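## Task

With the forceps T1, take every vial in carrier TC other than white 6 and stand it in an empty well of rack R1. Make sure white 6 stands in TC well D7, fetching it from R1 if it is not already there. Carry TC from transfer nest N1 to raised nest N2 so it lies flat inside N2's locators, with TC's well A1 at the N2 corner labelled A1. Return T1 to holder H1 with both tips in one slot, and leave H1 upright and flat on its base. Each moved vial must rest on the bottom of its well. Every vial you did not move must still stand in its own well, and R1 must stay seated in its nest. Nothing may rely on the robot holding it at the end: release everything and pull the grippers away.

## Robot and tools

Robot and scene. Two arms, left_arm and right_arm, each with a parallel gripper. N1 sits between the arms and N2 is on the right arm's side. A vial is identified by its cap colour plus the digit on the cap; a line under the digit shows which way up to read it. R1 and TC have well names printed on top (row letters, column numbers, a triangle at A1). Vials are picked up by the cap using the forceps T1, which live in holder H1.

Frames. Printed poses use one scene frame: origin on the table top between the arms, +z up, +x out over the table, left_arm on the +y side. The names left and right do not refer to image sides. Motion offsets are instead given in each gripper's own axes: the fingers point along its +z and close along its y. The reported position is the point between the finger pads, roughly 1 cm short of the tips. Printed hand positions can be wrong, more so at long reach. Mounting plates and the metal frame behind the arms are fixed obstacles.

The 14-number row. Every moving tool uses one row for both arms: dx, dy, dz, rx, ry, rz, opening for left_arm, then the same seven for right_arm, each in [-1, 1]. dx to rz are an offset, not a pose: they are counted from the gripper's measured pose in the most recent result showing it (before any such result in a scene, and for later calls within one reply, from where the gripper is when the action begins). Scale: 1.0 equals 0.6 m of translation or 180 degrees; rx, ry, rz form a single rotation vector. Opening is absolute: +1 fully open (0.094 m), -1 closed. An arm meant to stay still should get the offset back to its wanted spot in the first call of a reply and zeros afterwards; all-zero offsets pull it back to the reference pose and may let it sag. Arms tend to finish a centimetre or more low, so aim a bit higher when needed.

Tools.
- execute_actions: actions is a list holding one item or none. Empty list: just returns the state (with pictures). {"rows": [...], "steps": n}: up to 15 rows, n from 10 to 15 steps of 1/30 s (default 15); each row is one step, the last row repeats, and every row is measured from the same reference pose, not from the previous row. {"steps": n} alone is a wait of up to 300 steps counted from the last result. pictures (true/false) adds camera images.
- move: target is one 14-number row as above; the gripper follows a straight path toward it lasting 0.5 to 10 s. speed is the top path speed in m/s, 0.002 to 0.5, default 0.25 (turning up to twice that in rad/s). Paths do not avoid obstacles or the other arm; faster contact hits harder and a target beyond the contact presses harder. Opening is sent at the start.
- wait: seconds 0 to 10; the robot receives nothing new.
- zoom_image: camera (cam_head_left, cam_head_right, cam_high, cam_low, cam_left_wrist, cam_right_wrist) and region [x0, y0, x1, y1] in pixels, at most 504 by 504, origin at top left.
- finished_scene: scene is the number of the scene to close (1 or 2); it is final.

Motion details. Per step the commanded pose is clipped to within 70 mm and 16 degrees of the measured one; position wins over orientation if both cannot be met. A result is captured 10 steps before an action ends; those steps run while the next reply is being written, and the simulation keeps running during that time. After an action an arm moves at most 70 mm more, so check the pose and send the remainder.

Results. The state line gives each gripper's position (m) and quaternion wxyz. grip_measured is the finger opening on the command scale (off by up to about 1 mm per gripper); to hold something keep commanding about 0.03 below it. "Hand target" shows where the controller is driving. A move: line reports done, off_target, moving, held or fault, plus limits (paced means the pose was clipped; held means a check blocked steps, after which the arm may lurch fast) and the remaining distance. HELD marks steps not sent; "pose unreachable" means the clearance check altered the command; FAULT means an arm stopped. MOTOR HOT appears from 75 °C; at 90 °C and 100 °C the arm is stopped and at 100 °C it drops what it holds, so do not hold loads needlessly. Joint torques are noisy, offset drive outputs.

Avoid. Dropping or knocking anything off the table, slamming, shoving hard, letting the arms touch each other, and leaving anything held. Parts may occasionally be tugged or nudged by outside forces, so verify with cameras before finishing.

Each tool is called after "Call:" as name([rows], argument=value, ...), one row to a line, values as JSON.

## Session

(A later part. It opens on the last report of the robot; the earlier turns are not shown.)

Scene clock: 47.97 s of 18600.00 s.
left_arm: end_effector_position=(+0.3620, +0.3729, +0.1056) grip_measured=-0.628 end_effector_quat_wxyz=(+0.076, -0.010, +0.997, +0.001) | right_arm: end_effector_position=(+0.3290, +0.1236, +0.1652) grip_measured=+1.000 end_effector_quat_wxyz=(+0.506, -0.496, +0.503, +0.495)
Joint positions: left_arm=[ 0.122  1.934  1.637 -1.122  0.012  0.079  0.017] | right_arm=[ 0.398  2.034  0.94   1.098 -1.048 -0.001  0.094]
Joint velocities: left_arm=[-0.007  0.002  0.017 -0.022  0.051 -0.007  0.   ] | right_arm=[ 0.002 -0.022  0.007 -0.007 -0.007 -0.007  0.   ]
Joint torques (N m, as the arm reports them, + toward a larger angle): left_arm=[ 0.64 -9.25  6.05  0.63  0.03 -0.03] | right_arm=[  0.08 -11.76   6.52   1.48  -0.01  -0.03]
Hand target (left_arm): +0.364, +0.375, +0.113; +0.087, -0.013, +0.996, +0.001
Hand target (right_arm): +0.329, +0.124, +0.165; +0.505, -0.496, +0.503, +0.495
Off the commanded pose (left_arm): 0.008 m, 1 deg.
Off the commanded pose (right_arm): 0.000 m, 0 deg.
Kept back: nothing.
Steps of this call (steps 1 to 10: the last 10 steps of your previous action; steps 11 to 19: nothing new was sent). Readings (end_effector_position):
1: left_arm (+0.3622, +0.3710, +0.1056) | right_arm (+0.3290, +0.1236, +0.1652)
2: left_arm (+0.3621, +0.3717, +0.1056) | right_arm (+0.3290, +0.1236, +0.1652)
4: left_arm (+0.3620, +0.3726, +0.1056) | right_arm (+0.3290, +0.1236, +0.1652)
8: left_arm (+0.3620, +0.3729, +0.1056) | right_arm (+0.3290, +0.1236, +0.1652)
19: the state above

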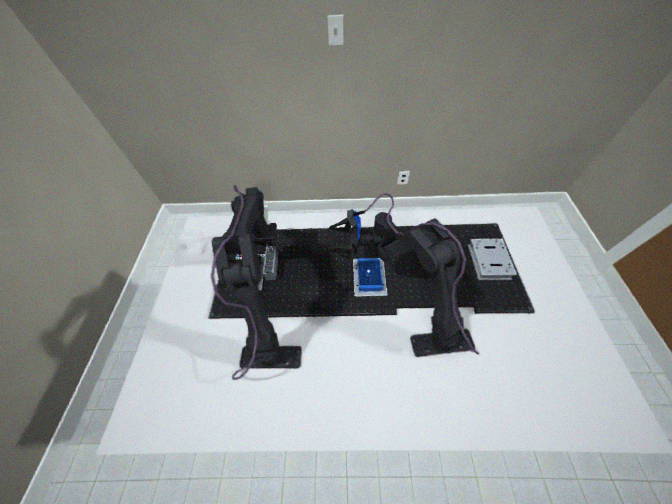

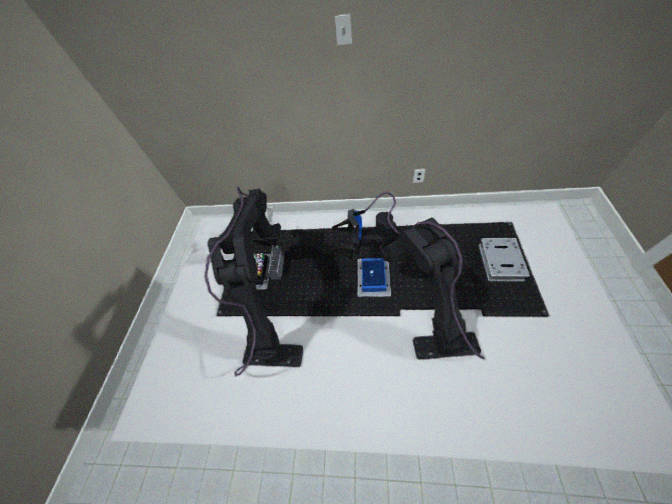

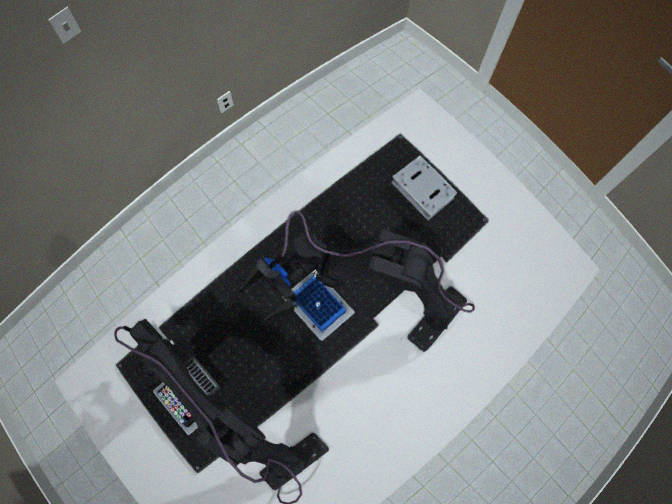

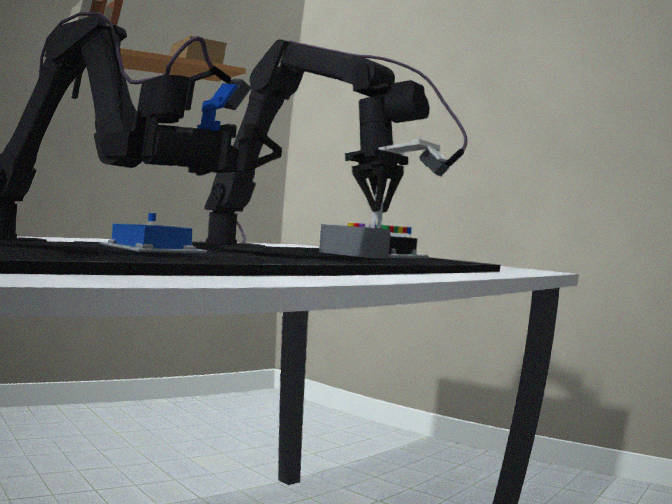

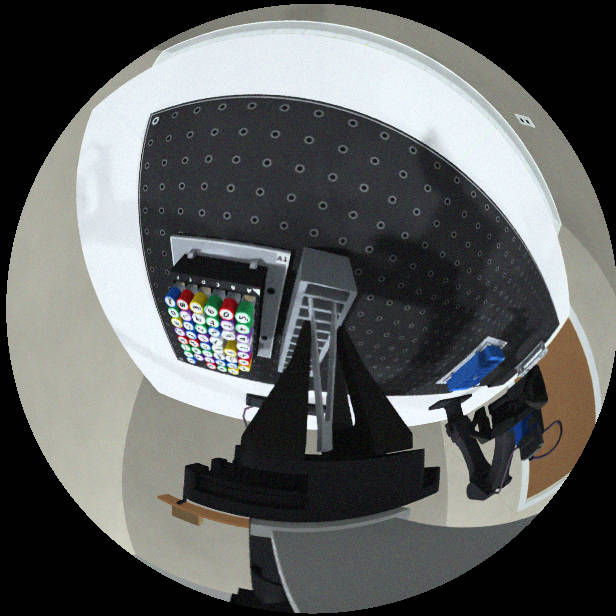

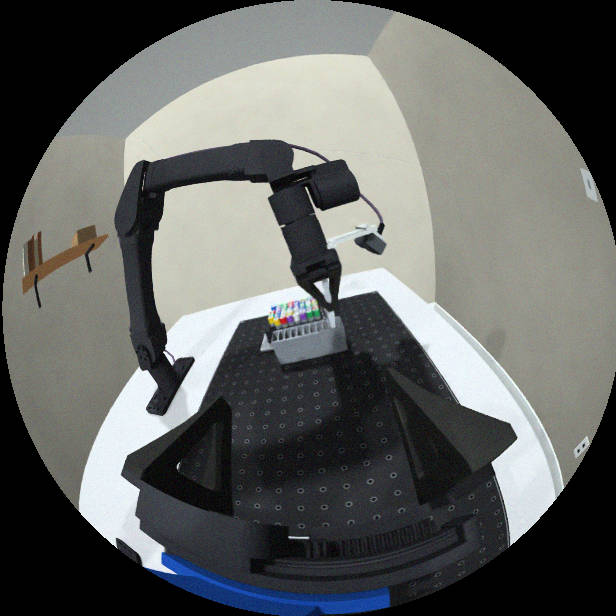

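Call:
execute_actions([
  {"rows": [[-0.005,0,-0.0118,0,-0.007,0,-0.645, 0,0,0,0,0,0,1],[-0.005,0,-0.0118,0,-0.007,0,-0.66, 0,0,0,0,0,0,1],[-0.005,0,-0.0118,0,-0.007,0,-0.67, 0,0,0,0,0,0,1],[-0.005,0,-0.0118,0,-0.007,0,-0.68, 0,0,0,0,0,0,1],[-0.005,0,-0.0118,0,-0.007,0,-0.69, 0,0,0,0,0,0,1],[-0.005,0,-0.0118,0,-0.007,0,-0.70, 0,0,0,0,0,0,1],[-0.005,0,-0.0118,0,-0.007,0,-0.71, 0,0,0,0,0,0,1],[-0.005,0,-0.0118,0,-0.007,0,-0.72, 0,0,0,0,0,0,1],[-0.005,0,-0.0118,0,-0.007,0,-0.73, 0,0,0,0,0,0,1],[-0.005,0,-0.0118,0,-0.007,0,-0.74, 0,0,0,0,0,0,1],[-0.005,0,-0.0118,0,-0.007,0,-0.75, 0,0,0,0,0,0,1]], "steps": 13},
])

Call:
move(target=[-0.0249,0,-0.1271,0,-0.0076,0,-0.75, 0,0,0,0,0,0,1], speed=0.035)

Scene clock: 52.10 s of 18600.00 s.
left_arm: end_effector_position=(+0.3620, +0.3729, +0.1056) grip_measured=-0.663 end_effector_quat_wxyz=(+0.076, -0.010, +0.997, +0.001) | right_arm: end_effector_position=(+0.3290, +0.1236, +0.1652) grip_measured=+1.000 end_effector_quat_wxyz=(+0.506, -0.496, +0.503, +0.495)
Joint positions: left_arm=[ 0.122  1.934  1.637 -1.122  0.012  0.079  0.016] | right_arm=[ 0.398  2.034  0.94   1.098 -1.048 -0.001  0.094]
Joint velocities: left_arm=[-0.002  0.007  0.002 -0.037 -0.051  0.066 -0.008] | right_arm=[ 0.002  0.007  0.002  0.007  0.007 -0.007  0.   ]
Joint torques (N m, as the arm reports them, + toward a larger angle): left_arm=[ 0.07 -9.37  5.95  0.65  0.04 -0.01] | right_arm=[  0.05 -11.74   6.59   1.48   0.01  -0.03]
Steps of this call (steps 1 to 90: nothing new was sent; then 1.03 s passed at rest; steps 91 to 93: the first 3 steps of this action). Readings (end_effector_position):
91: left_arm (+0.3620, +0.3729, +0.1056) | right_arm (+0.3290, +0.1236, +0.1652)
92: left_arm (+0.3620, +0.3729, +0.1056) | right_arm (+0.3290, +0.1236, +0.1652)
93: the state above

Scene clock: 55.23 s of 18600.00 s.
left_arm: end_effector_position=(+0.3632, +0.3730, +0.1779) grip_measured=-0.748 end_effector_quat_wxyz=(+0.085, -0.010, +0.996, +0.001) | right_arm: end_effector_position=(+0.3290, +0.1236, +0.1654) grip_measured=+1.000 end_effector_quat_wxyz=(+0.506, -0.496, +0.502, +0.495)
Joint positions: left_arm=[ 0.122  1.948  1.944 -1.397  0.012  0.079  0.012] | right_arm=[ 0.398  2.034  0.94   1.099 -1.048 -0.001  0.094]
Joint velocities: left_arm=[-0.007  0.002  0.007 -0.051 -0.051 -0.081  0.002] | right_arm=[ 0.007 -0.012 -0.017 -0.11  -0.051  0.007  0.   ]
Joint torques (N m, as the arm reports them, + toward a larger angle): left_arm=[ 0.28 -7.79  7.73  0.53  0.06 -0.01] | right_arm=[  0.05 -11.73   6.54   1.47   0.01  -0.02]
Hand target (left_arm): +0.365, +0.374, +0.183; +0.089, -0.010, +0.996, +0.001
Hand target (right_arm): +0.329, +0.124, +0.165; +0.506, -0.496, +0.503, +0.495
Off your previous action's commanded pose (left_arm): 0.008 m, 1 deg at its last step (step 10 of this call).
Off your previous action's commanded pose (right_arm): 0.000 m, 0 deg at its last step (step 10 of this call).
Off the commanded pose (left_arm): 0.006 m, 0 deg.
Off the commanded pose (right_arm): 0.000 m, 0 deg.
Kept back: nothing.
move: done

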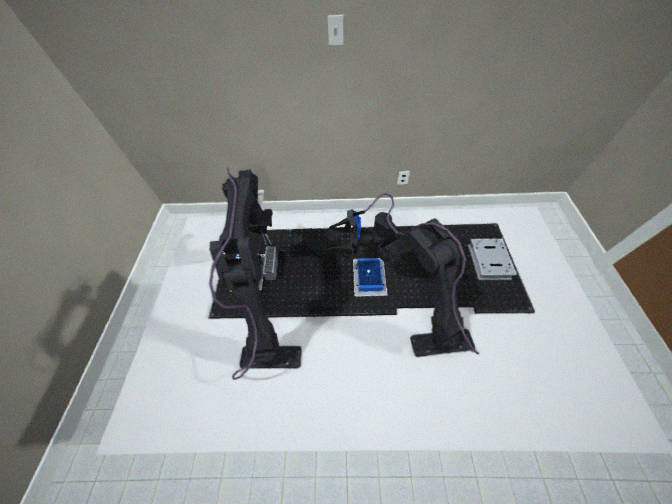

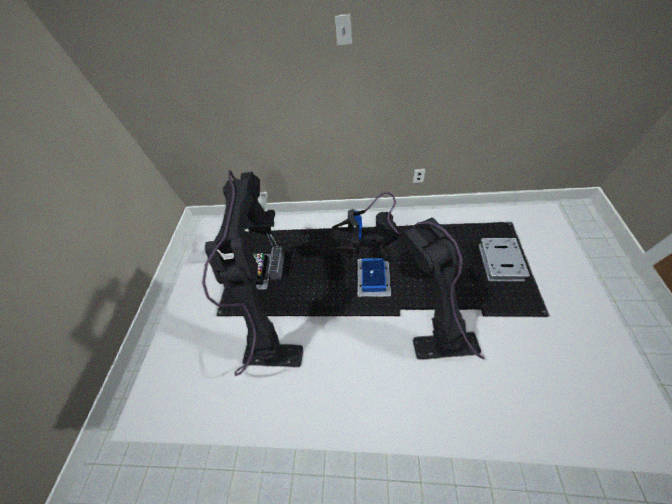

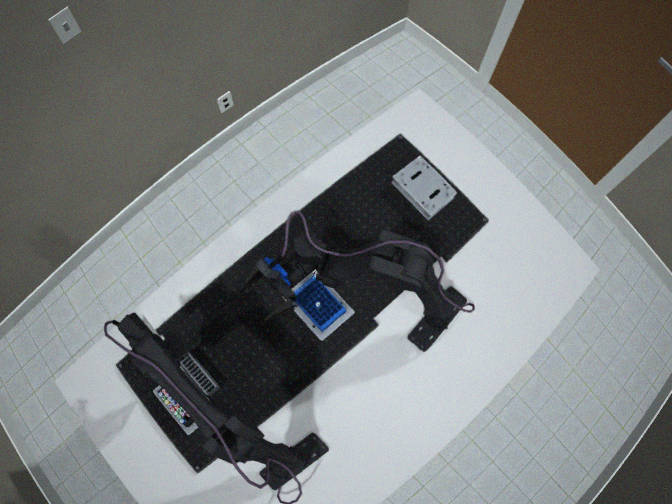

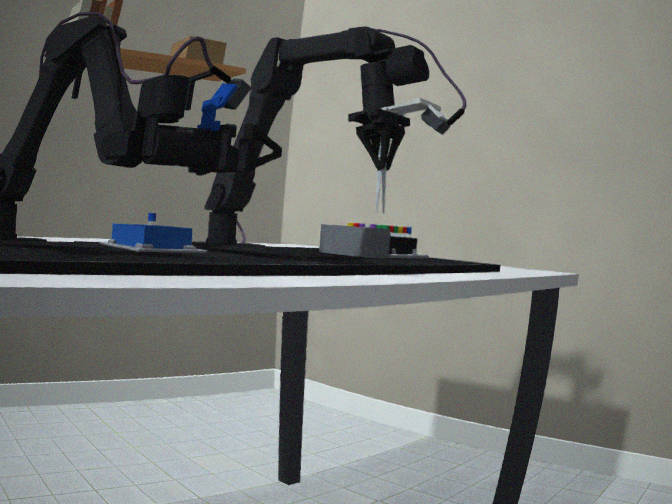

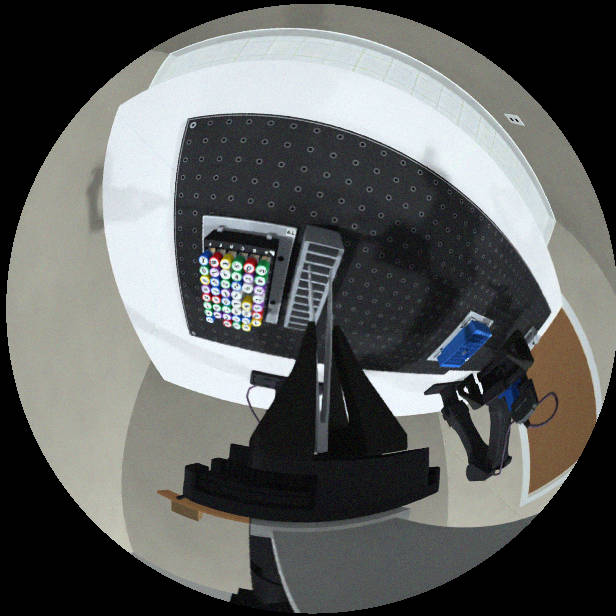

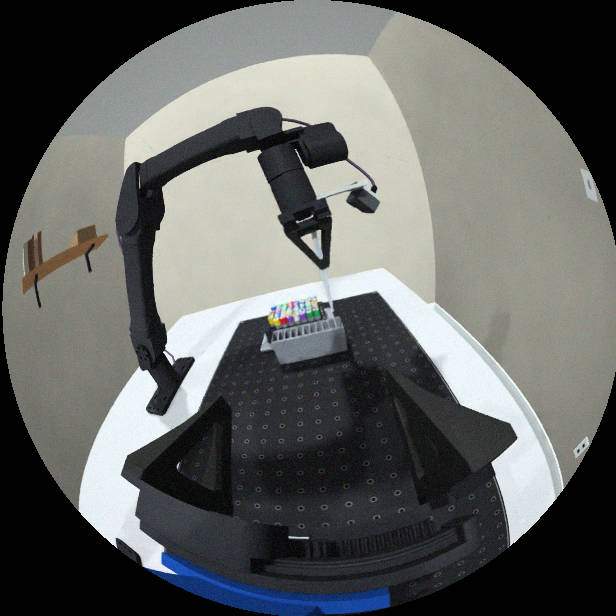

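Forceps lifted. Let me check the tips.

Call:
zoom_image(camera="cam_left_wrist", region=[270, 230, 370, 340])

Call:
zoom_image(camera="cam_low", region=[335, 110, 435, 260])

Call:
zoom_image(camera="cam_right_wrist", region=[260, 220, 380, 350])

Region (270, 230, 370, 340) of cam_left_wrist's 616x616 image, scaled by 4.582, with more detail than that image has; it fills the left 458 columns of this view, and the rest is white.

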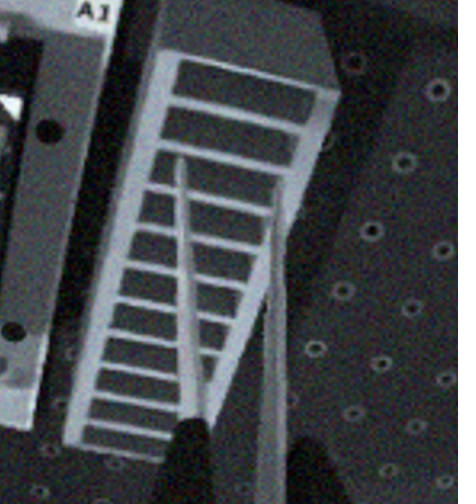

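Region (335, 110, 435, 260) of cam_low's 672x504 image, scaled by 3.360, with more detail than that image has.

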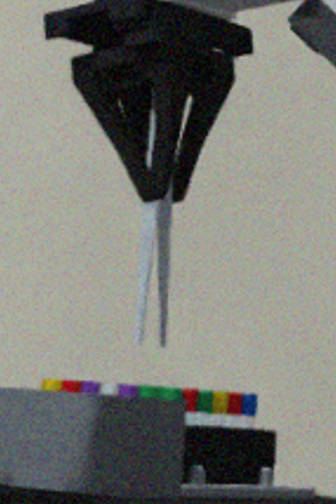

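Region (260, 220, 380, 350) of cam_right_wrist's 616x616 image, scaled by 3.877, with more detail than that image has; it fills the left 465 columns of this view, and the rest is white.

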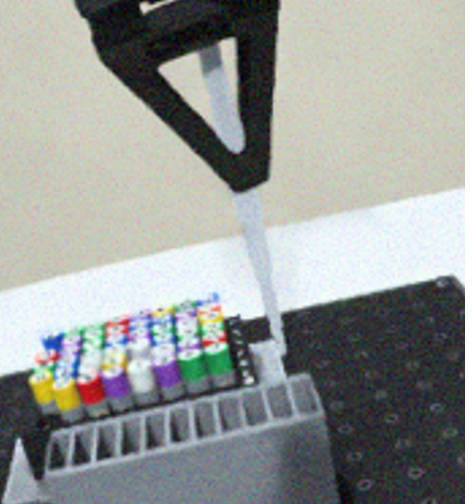

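Call:
move(target=[0.0702,0.1198,-0.012,-0.039,0.0055,-0.2405,-0.75, 0,0,0,0,0,0,1], speed=0.2)

Scene clock: 61.03 s of 18600.00 s.
left_arm: end_effector_position=(+0.3251, +0.4397, +0.1720) grip_measured=-0.748 end_effector_quat_wxyz=(+0.066, -0.374, +0.925, +0.022) | right_arm: end_effector_position=(+0.3290, +0.1236, +0.1654) grip_measured=+1.000 end_effector_quat_wxyz=(+0.506, -0.496, +0.502, +0.495)
Joint positions: left_arm=[ 0.274  1.882  1.835 -1.398 -0.06  -0.512  0.012] | right_arm=[ 0.398  2.034  0.94   1.099 -1.048 -0.001  0.094]
Joint velocities: left_arm=[-0.012  0.002  0.017 -0.081  0.007 -0.007 -0.001] | right_arm=[-0.002 -0.012 -0.002 -0.066 -0.022 -0.051  0.   ]
Joint torques (N m, as the arm reports them, + toward a larger angle): left_arm=[ 0.48 -9.63  4.38  0.51 -0.25 -0.11] | right_arm=[  0.07 -11.74   6.5    1.47   0.01  -0.04]
Hand target (left_arm): +0.318, +0.443, +0.177; +0.068, -0.381, +0.921, +0.030
Hand target (right_arm): +0.329, +0.124, +0.165; +0.506, -0.496, +0.502, +0.495
Off the commanded pose (left_arm): 0.010 m, 1 deg.
Off the commanded pose (right_arm): 0.000 m, 0 deg.
Kept back: nothing.
After step 90, 0.43 s passed at rest.
move: done

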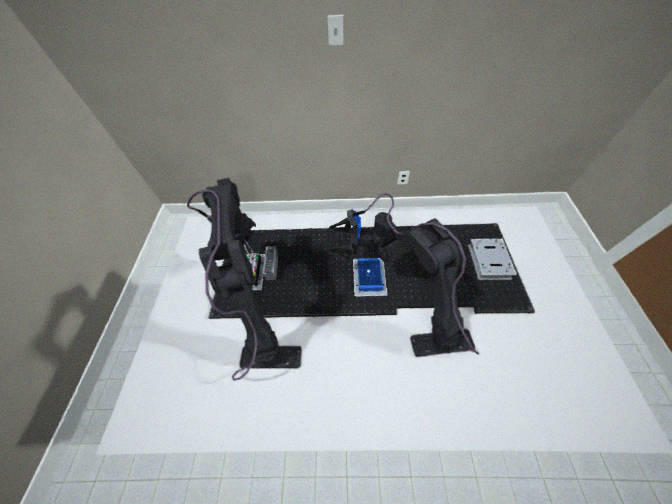

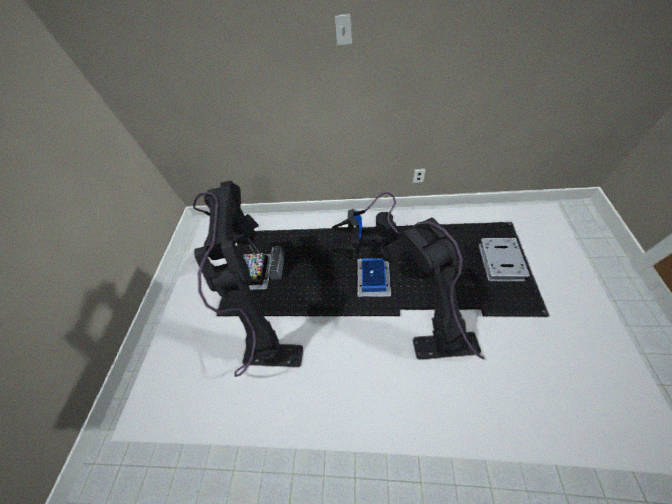

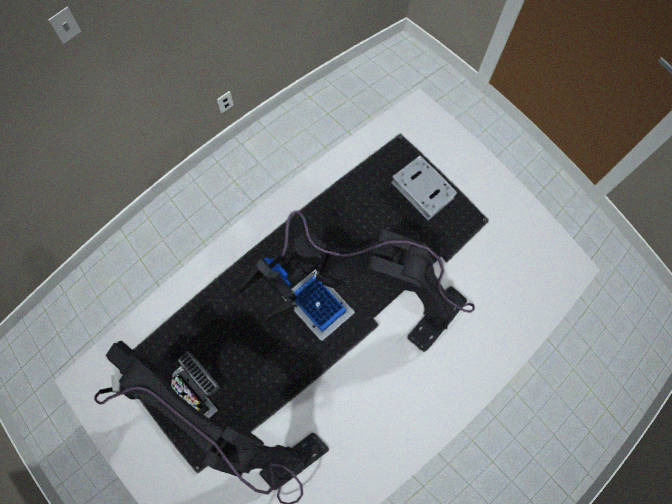

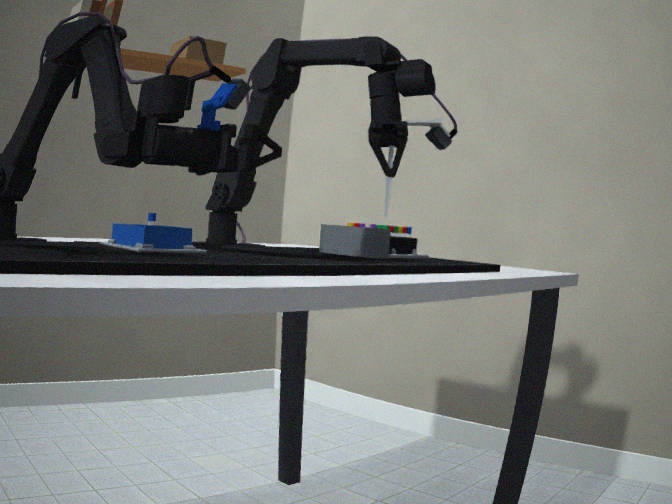

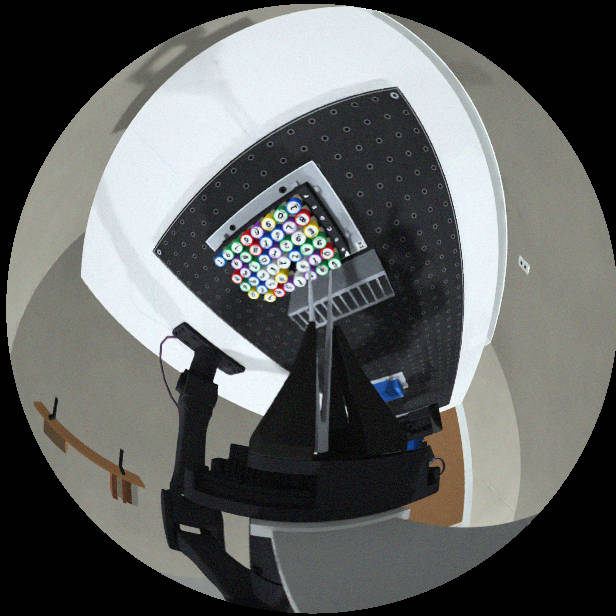

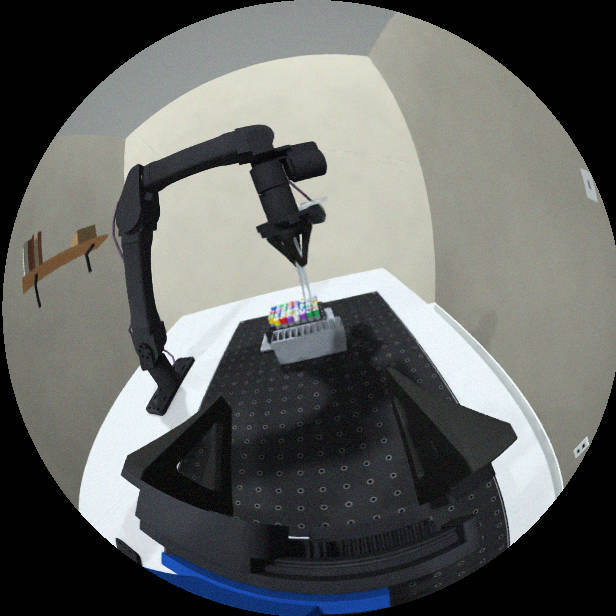

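Call:
zoom_image(camera="cam_left_wrist", region=[265, 215, 355, 305])

Call:
zoom_image(camera="cam_low", region=[340, 160, 430, 250])

Region (265, 215, 355, 305) of cam_left_wrist's 616x616 image, scaled by 5.600, with more detail than that image has.

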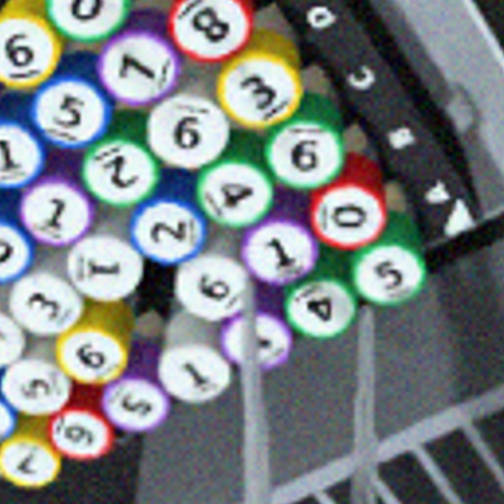

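Region (340, 160, 430, 250) of cam_low's 672x504 image, scaled by 5.600, with more detail than that image has.

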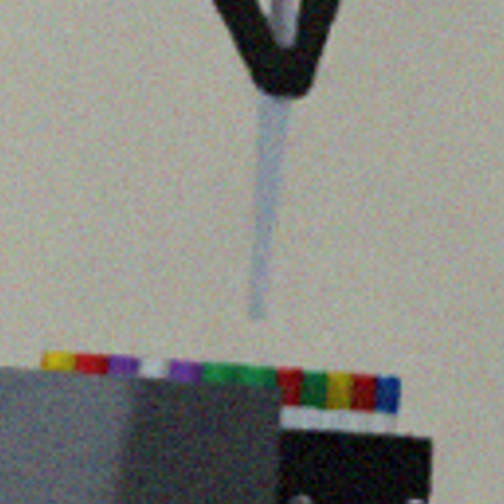

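Call:
move(target=[0.0149,0.0243,0.0061,0.0044,-0.0098,-0.0168,-0.75, 0,0,0,0,0,0,1], speed=0.03)

Scene clock: 66.40 s of 18600.00 s.
left_arm: end_effector_position=(+0.3072, +0.4407, +0.1615) grip_measured=-0.748 end_effector_quat_wxyz=(+0.064, -0.390, +0.918, +0.022) | right_arm: end_effector_position=(+0.3289, +0.1236, +0.1655) grip_measured=+1.000 end_effector_quat_wxyz=(+0.506, -0.497, +0.502, +0.495)
Joint positions: left_arm=[ 0.289  1.809  1.698 -1.339 -0.06  -0.533  0.012] | right_arm=[ 0.398  2.034  0.94   1.099 -1.048 -0.001  0.094]
Joint velocities: left_arm=[-0.002 -0.017  0.012  0.022 -0.022  0.022 -0.   ] | right_arm=[ 0.007  0.002 -0.012 -0.022 -0.066  0.022  0.   ]
Joint torques (N m, as the arm reports them, + toward a larger angle): left_arm=[ 0.71 -8.94  4.38  0.76 -0.02 -0.11] | right_arm=[  0.08 -11.74   6.56   1.48   0.    -0.04]
Hand target (left_arm): +0.309, +0.444, +0.167; +0.083, -0.397, +0.914, +0.020
Hand target (right_arm): +0.329, +0.124, +0.165; +0.506, -0.496, +0.502, +0.495
Off the commanded pose (left_arm): 0.007 m, 2 deg.
Off the commanded pose (right_arm): 0.000 m, 0 deg.
Kept back: nothing.
After step 90, 1.13 s passed at rest.
move: done

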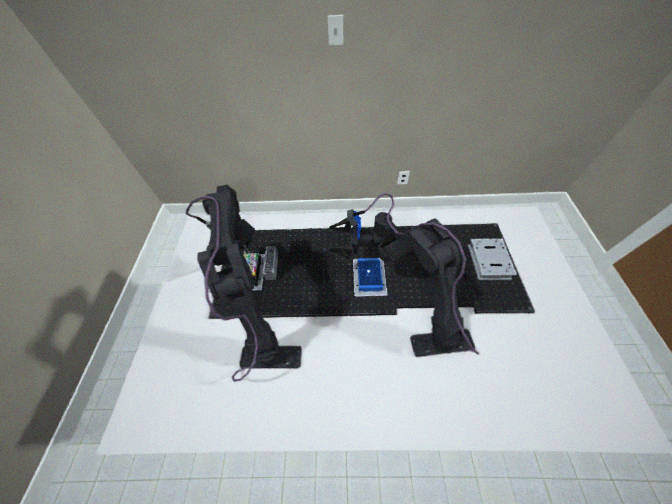

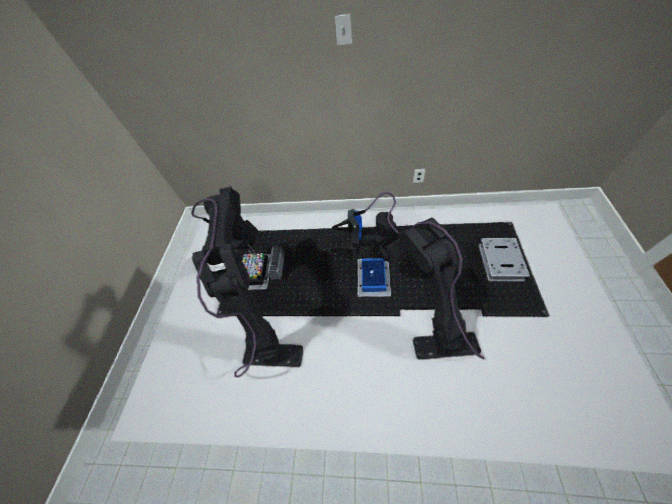

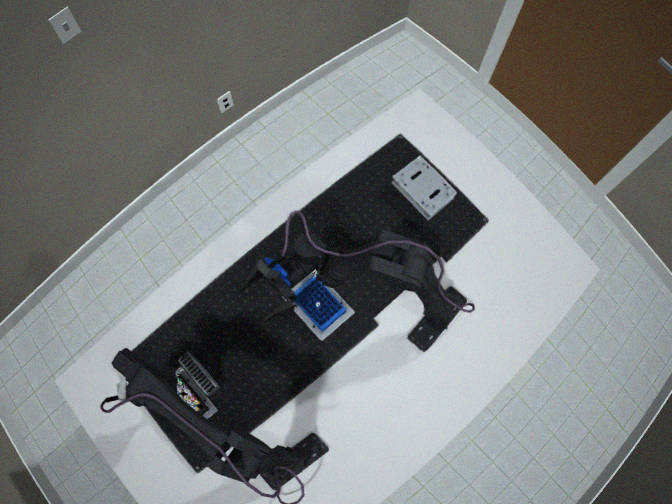

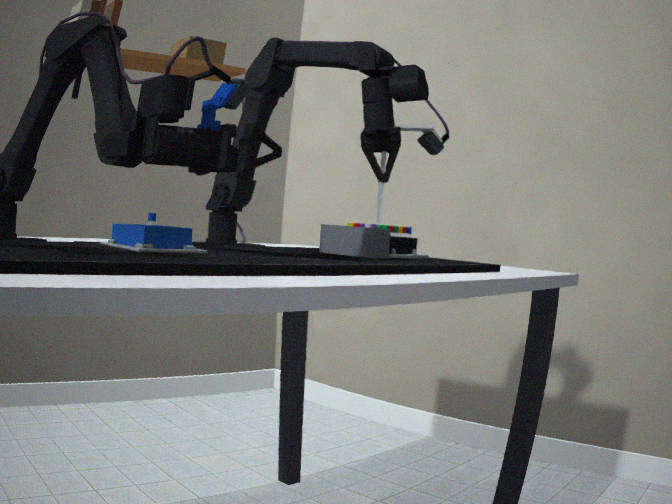

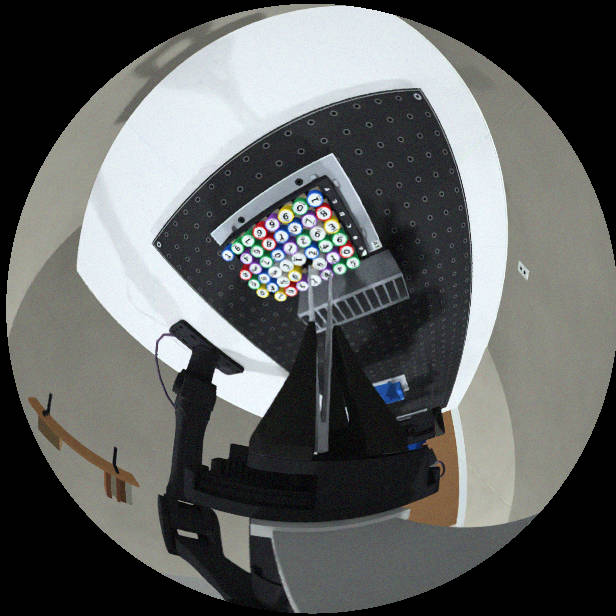

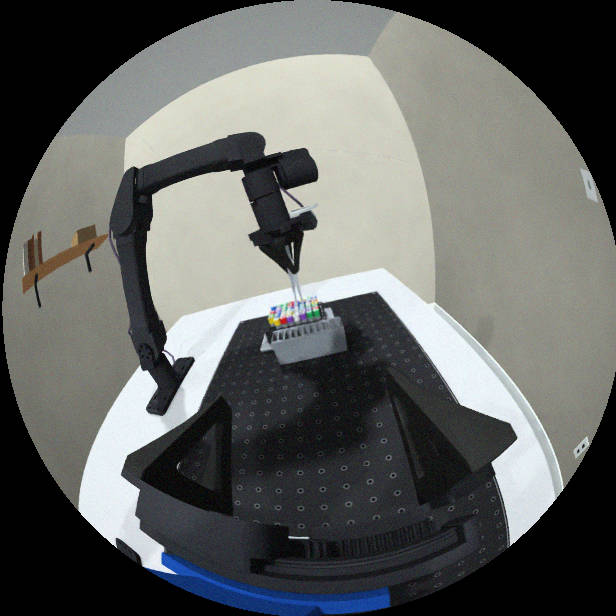

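Very accurate. Zooming in.

Call:
zoom_image(camera="cam_left_wrist", region=[290, 235, 350, 295])

Call:
zoom_image(camera="cam_low", region=[345, 190, 415, 245])

Region (290, 235, 350, 295) of cam_left_wrist's 616x616 image, scaled by 8.400, with more detail than that image has.

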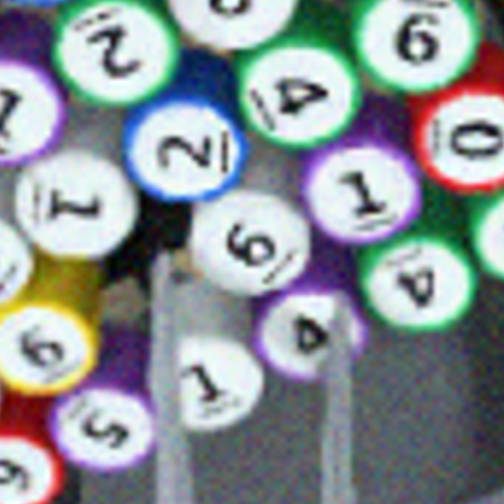

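Region (345, 190, 415, 245) of cam_low's 672x504 image, scaled by 7.200, with more detail than that image has; it fills the top 396 rows of this view, and the rest is white.

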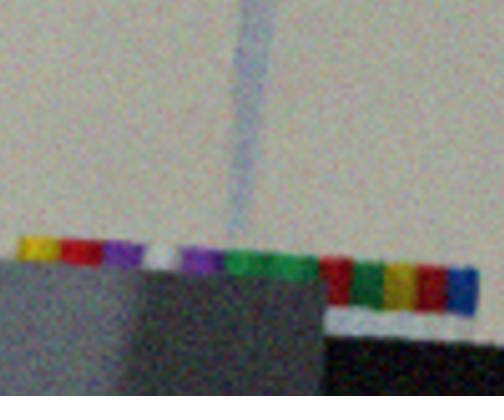

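Call:
move(target=[-0.017,-0.001,-0.0098,0.0078,-0.0143,-0.0048,-0.75, 0,0,0,0,0,0,1], speed=0.03)

Scene clock: 70.83 s of 18600.00 s.
left_arm: end_effector_position=(+0.3095, +0.4429, +0.1618) grip_measured=-0.748 end_effector_quat_wxyz=(+0.070, -0.393, +0.917, +0.021) | right_arm: end_effector_position=(+0.3289, +0.1236, +0.1655) grip_measured=+1.000 end_effector_quat_wxyz=(+0.506, -0.497, +0.502, +0.495)
Joint positions: left_arm=[ 0.293  1.809  1.698 -1.327 -0.06  -0.534  0.012] | right_arm=[ 0.398  2.034  0.94   1.1   -1.048 -0.001  0.094]
Joint velocities: left_arm=[-0.007  0.002 -0.007 -0.007  0.037  0.022 -0.001] | right_arm=[ 0.007  0.002 -0.007  0.037 -0.11   0.007  0.   ]
Joint torques (N m, as the arm reports them, + toward a larger angle): left_arm=[ 0.72 -8.4   5.67  0.8  -0.03 -0.01] | right_arm=[  0.09 -11.74   6.53   1.46   0.01  -0.03]
Hand target (left_arm): +0.314, +0.447, +0.169; +0.090, -0.396, +0.914, +0.019
Hand target (right_arm): +0.329, +0.124, +0.165; +0.506, -0.496, +0.502, +0.495
Off the commanded pose (left_arm): 0.009 m, 2 deg.
Off the commanded pose (right_arm): 0.000 m, 0 deg.
Kept back: nothing.
After step 90, 0.40 s passed at rest.
move: done

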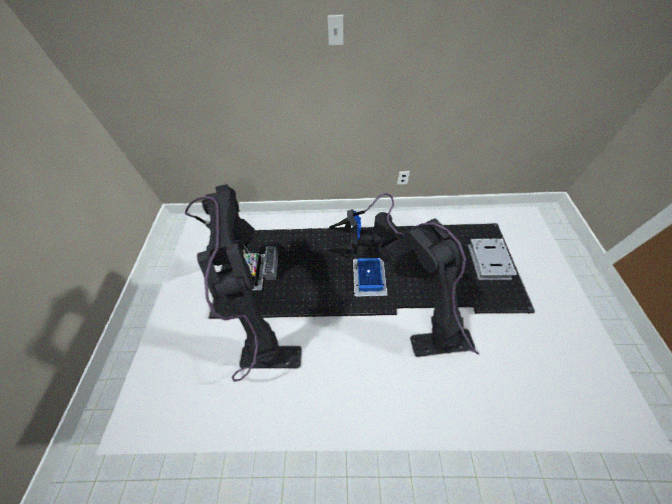

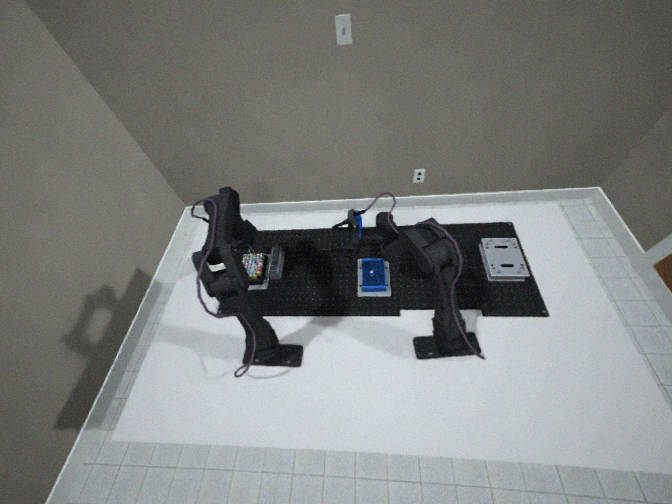

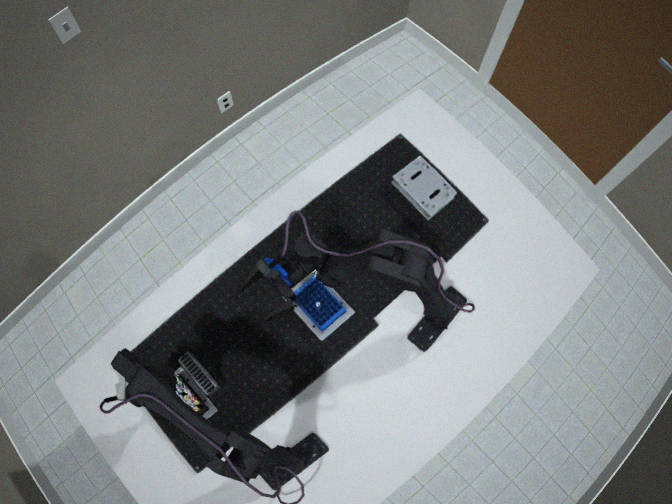

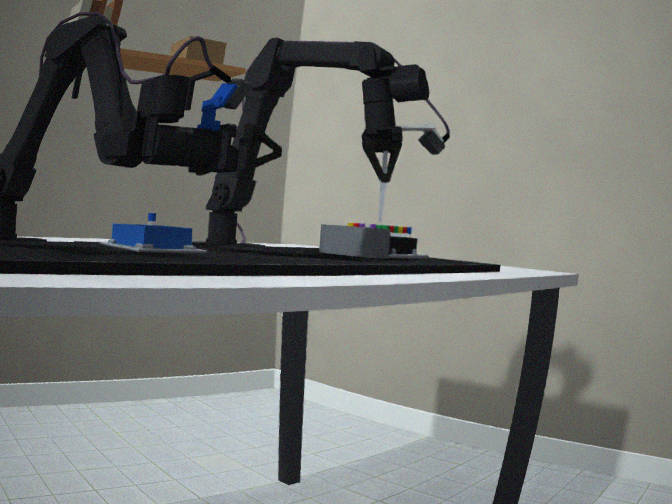

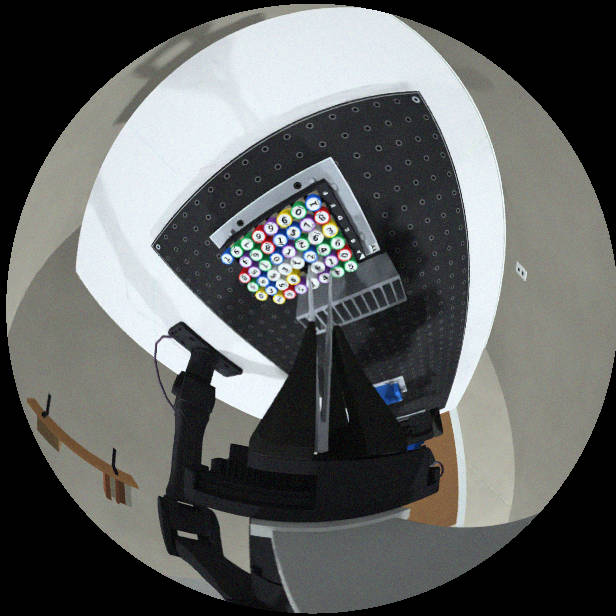

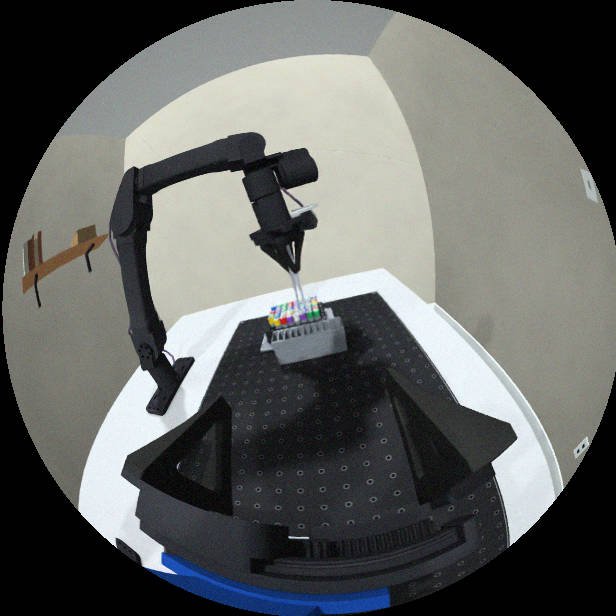

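Call:
zoom_image(camera="cam_left_wrist", region=[290, 235, 350, 295])

Call:
zoom_image(camera="cam_low", region=[345, 190, 415, 245])

Region (290, 235, 350, 295) of cam_left_wrist's 616x616 image, scaled by 8.400, with more detail than that image has.

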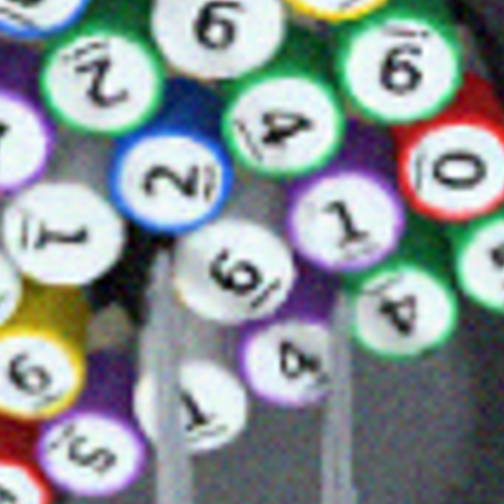

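Region (345, 190, 415, 245) of cam_low's 672x504 image, scaled by 7.200, with more detail than that image has; it fills the top 396 rows of this view, and the rest is white.

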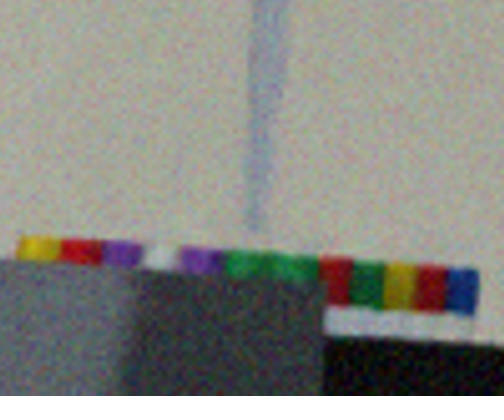

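Call:
move(target=[0.006,0.0035,0.0003,-0.0008,0.0014,0.0001,-0.75, 0,0,0,0,0,0,1], speed=0.008)

Scene clock: 72.87 s of 18600.00 s.
left_arm: end_effector_position=(+0.3096, +0.4429, +0.1619) grip_measured=-0.748 end_effector_quat_wxyz=(+0.070, -0.393, +0.917, +0.021) | right_arm: end_effector_position=(+0.3289, +0.1236, +0.1657) grip_measured=+1.000 end_effector_quat_wxyz=(+0.506, -0.497, +0.502, +0.495)
Joint positions: left_arm=[ 0.293  1.809  1.698 -1.326 -0.06  -0.534  0.012] | right_arm=[ 0.398  2.034  0.94   1.101 -1.048 -0.001  0.094]
Joint velocities: left_arm=[ 0.017 -0.002  0.002 -0.022 -0.022  0.007  0.001] | right_arm=[-0.007  0.012 -0.002 -0.066  0.007 -0.007  0.   ]
Joint torques (N m, as the arm reports them, + toward a larger angle): left_arm=[ 0.08 -8.1   4.03  0.6  -0.01 -0.02] | right_arm=[  0.09 -11.74   6.56   1.46   0.01  -0.02]
Hand target (left_arm): +0.306, +0.442, +0.161; +0.067, -0.392, +0.917, +0.021
Hand target (right_arm): +0.329, +0.124, +0.166; +0.506, -0.497, +0.502, +0.495
Off the commanded pose (left_arm): 0.004 m, 0 deg.
Off the commanded pose (right_arm): 0.000 m, 0 deg.
Kept back: nothing.
move: done

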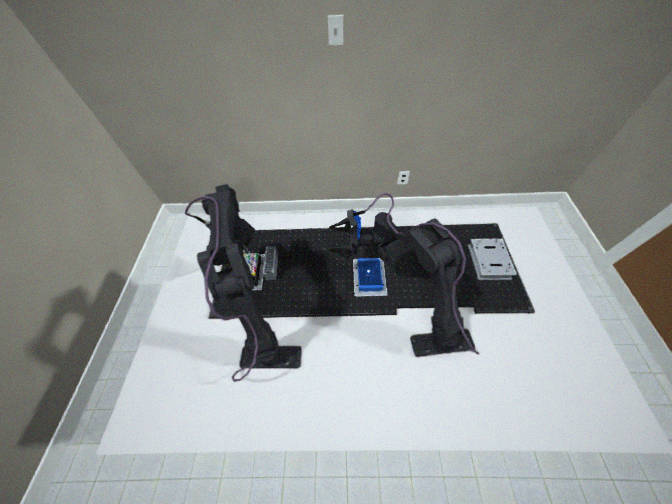

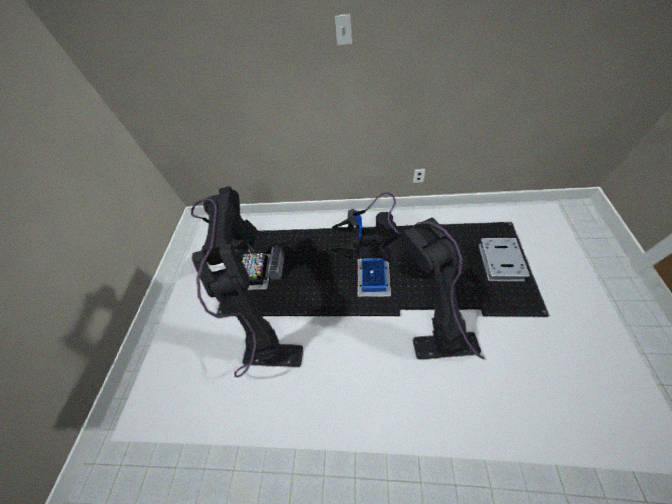

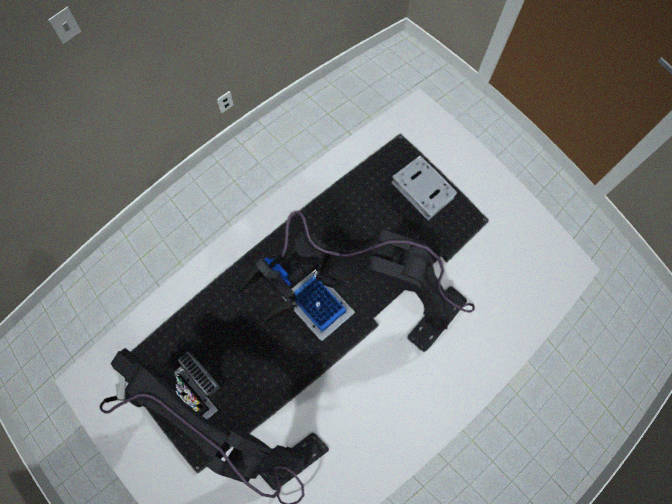

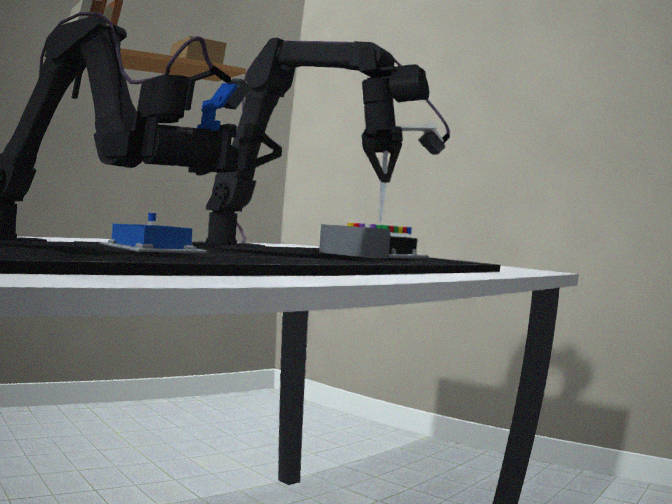

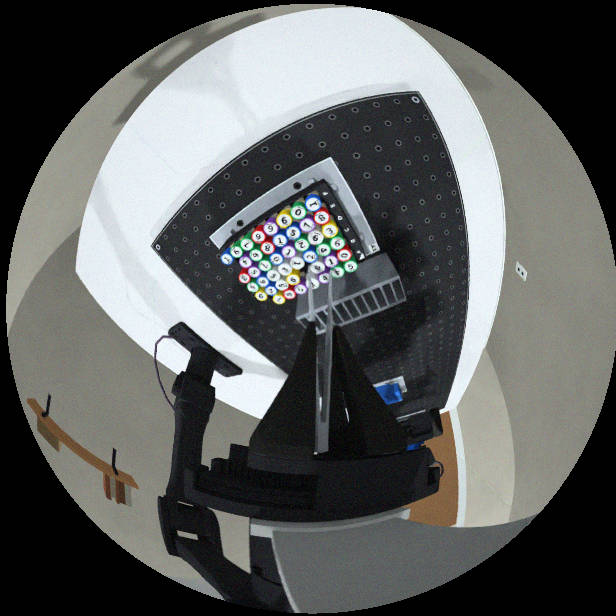

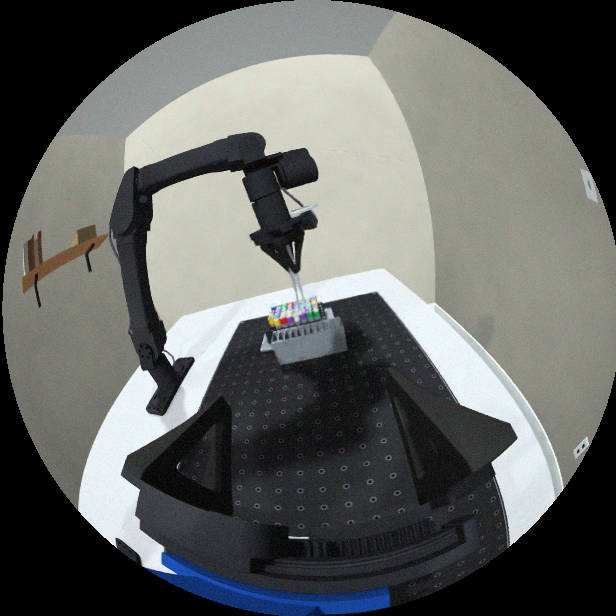

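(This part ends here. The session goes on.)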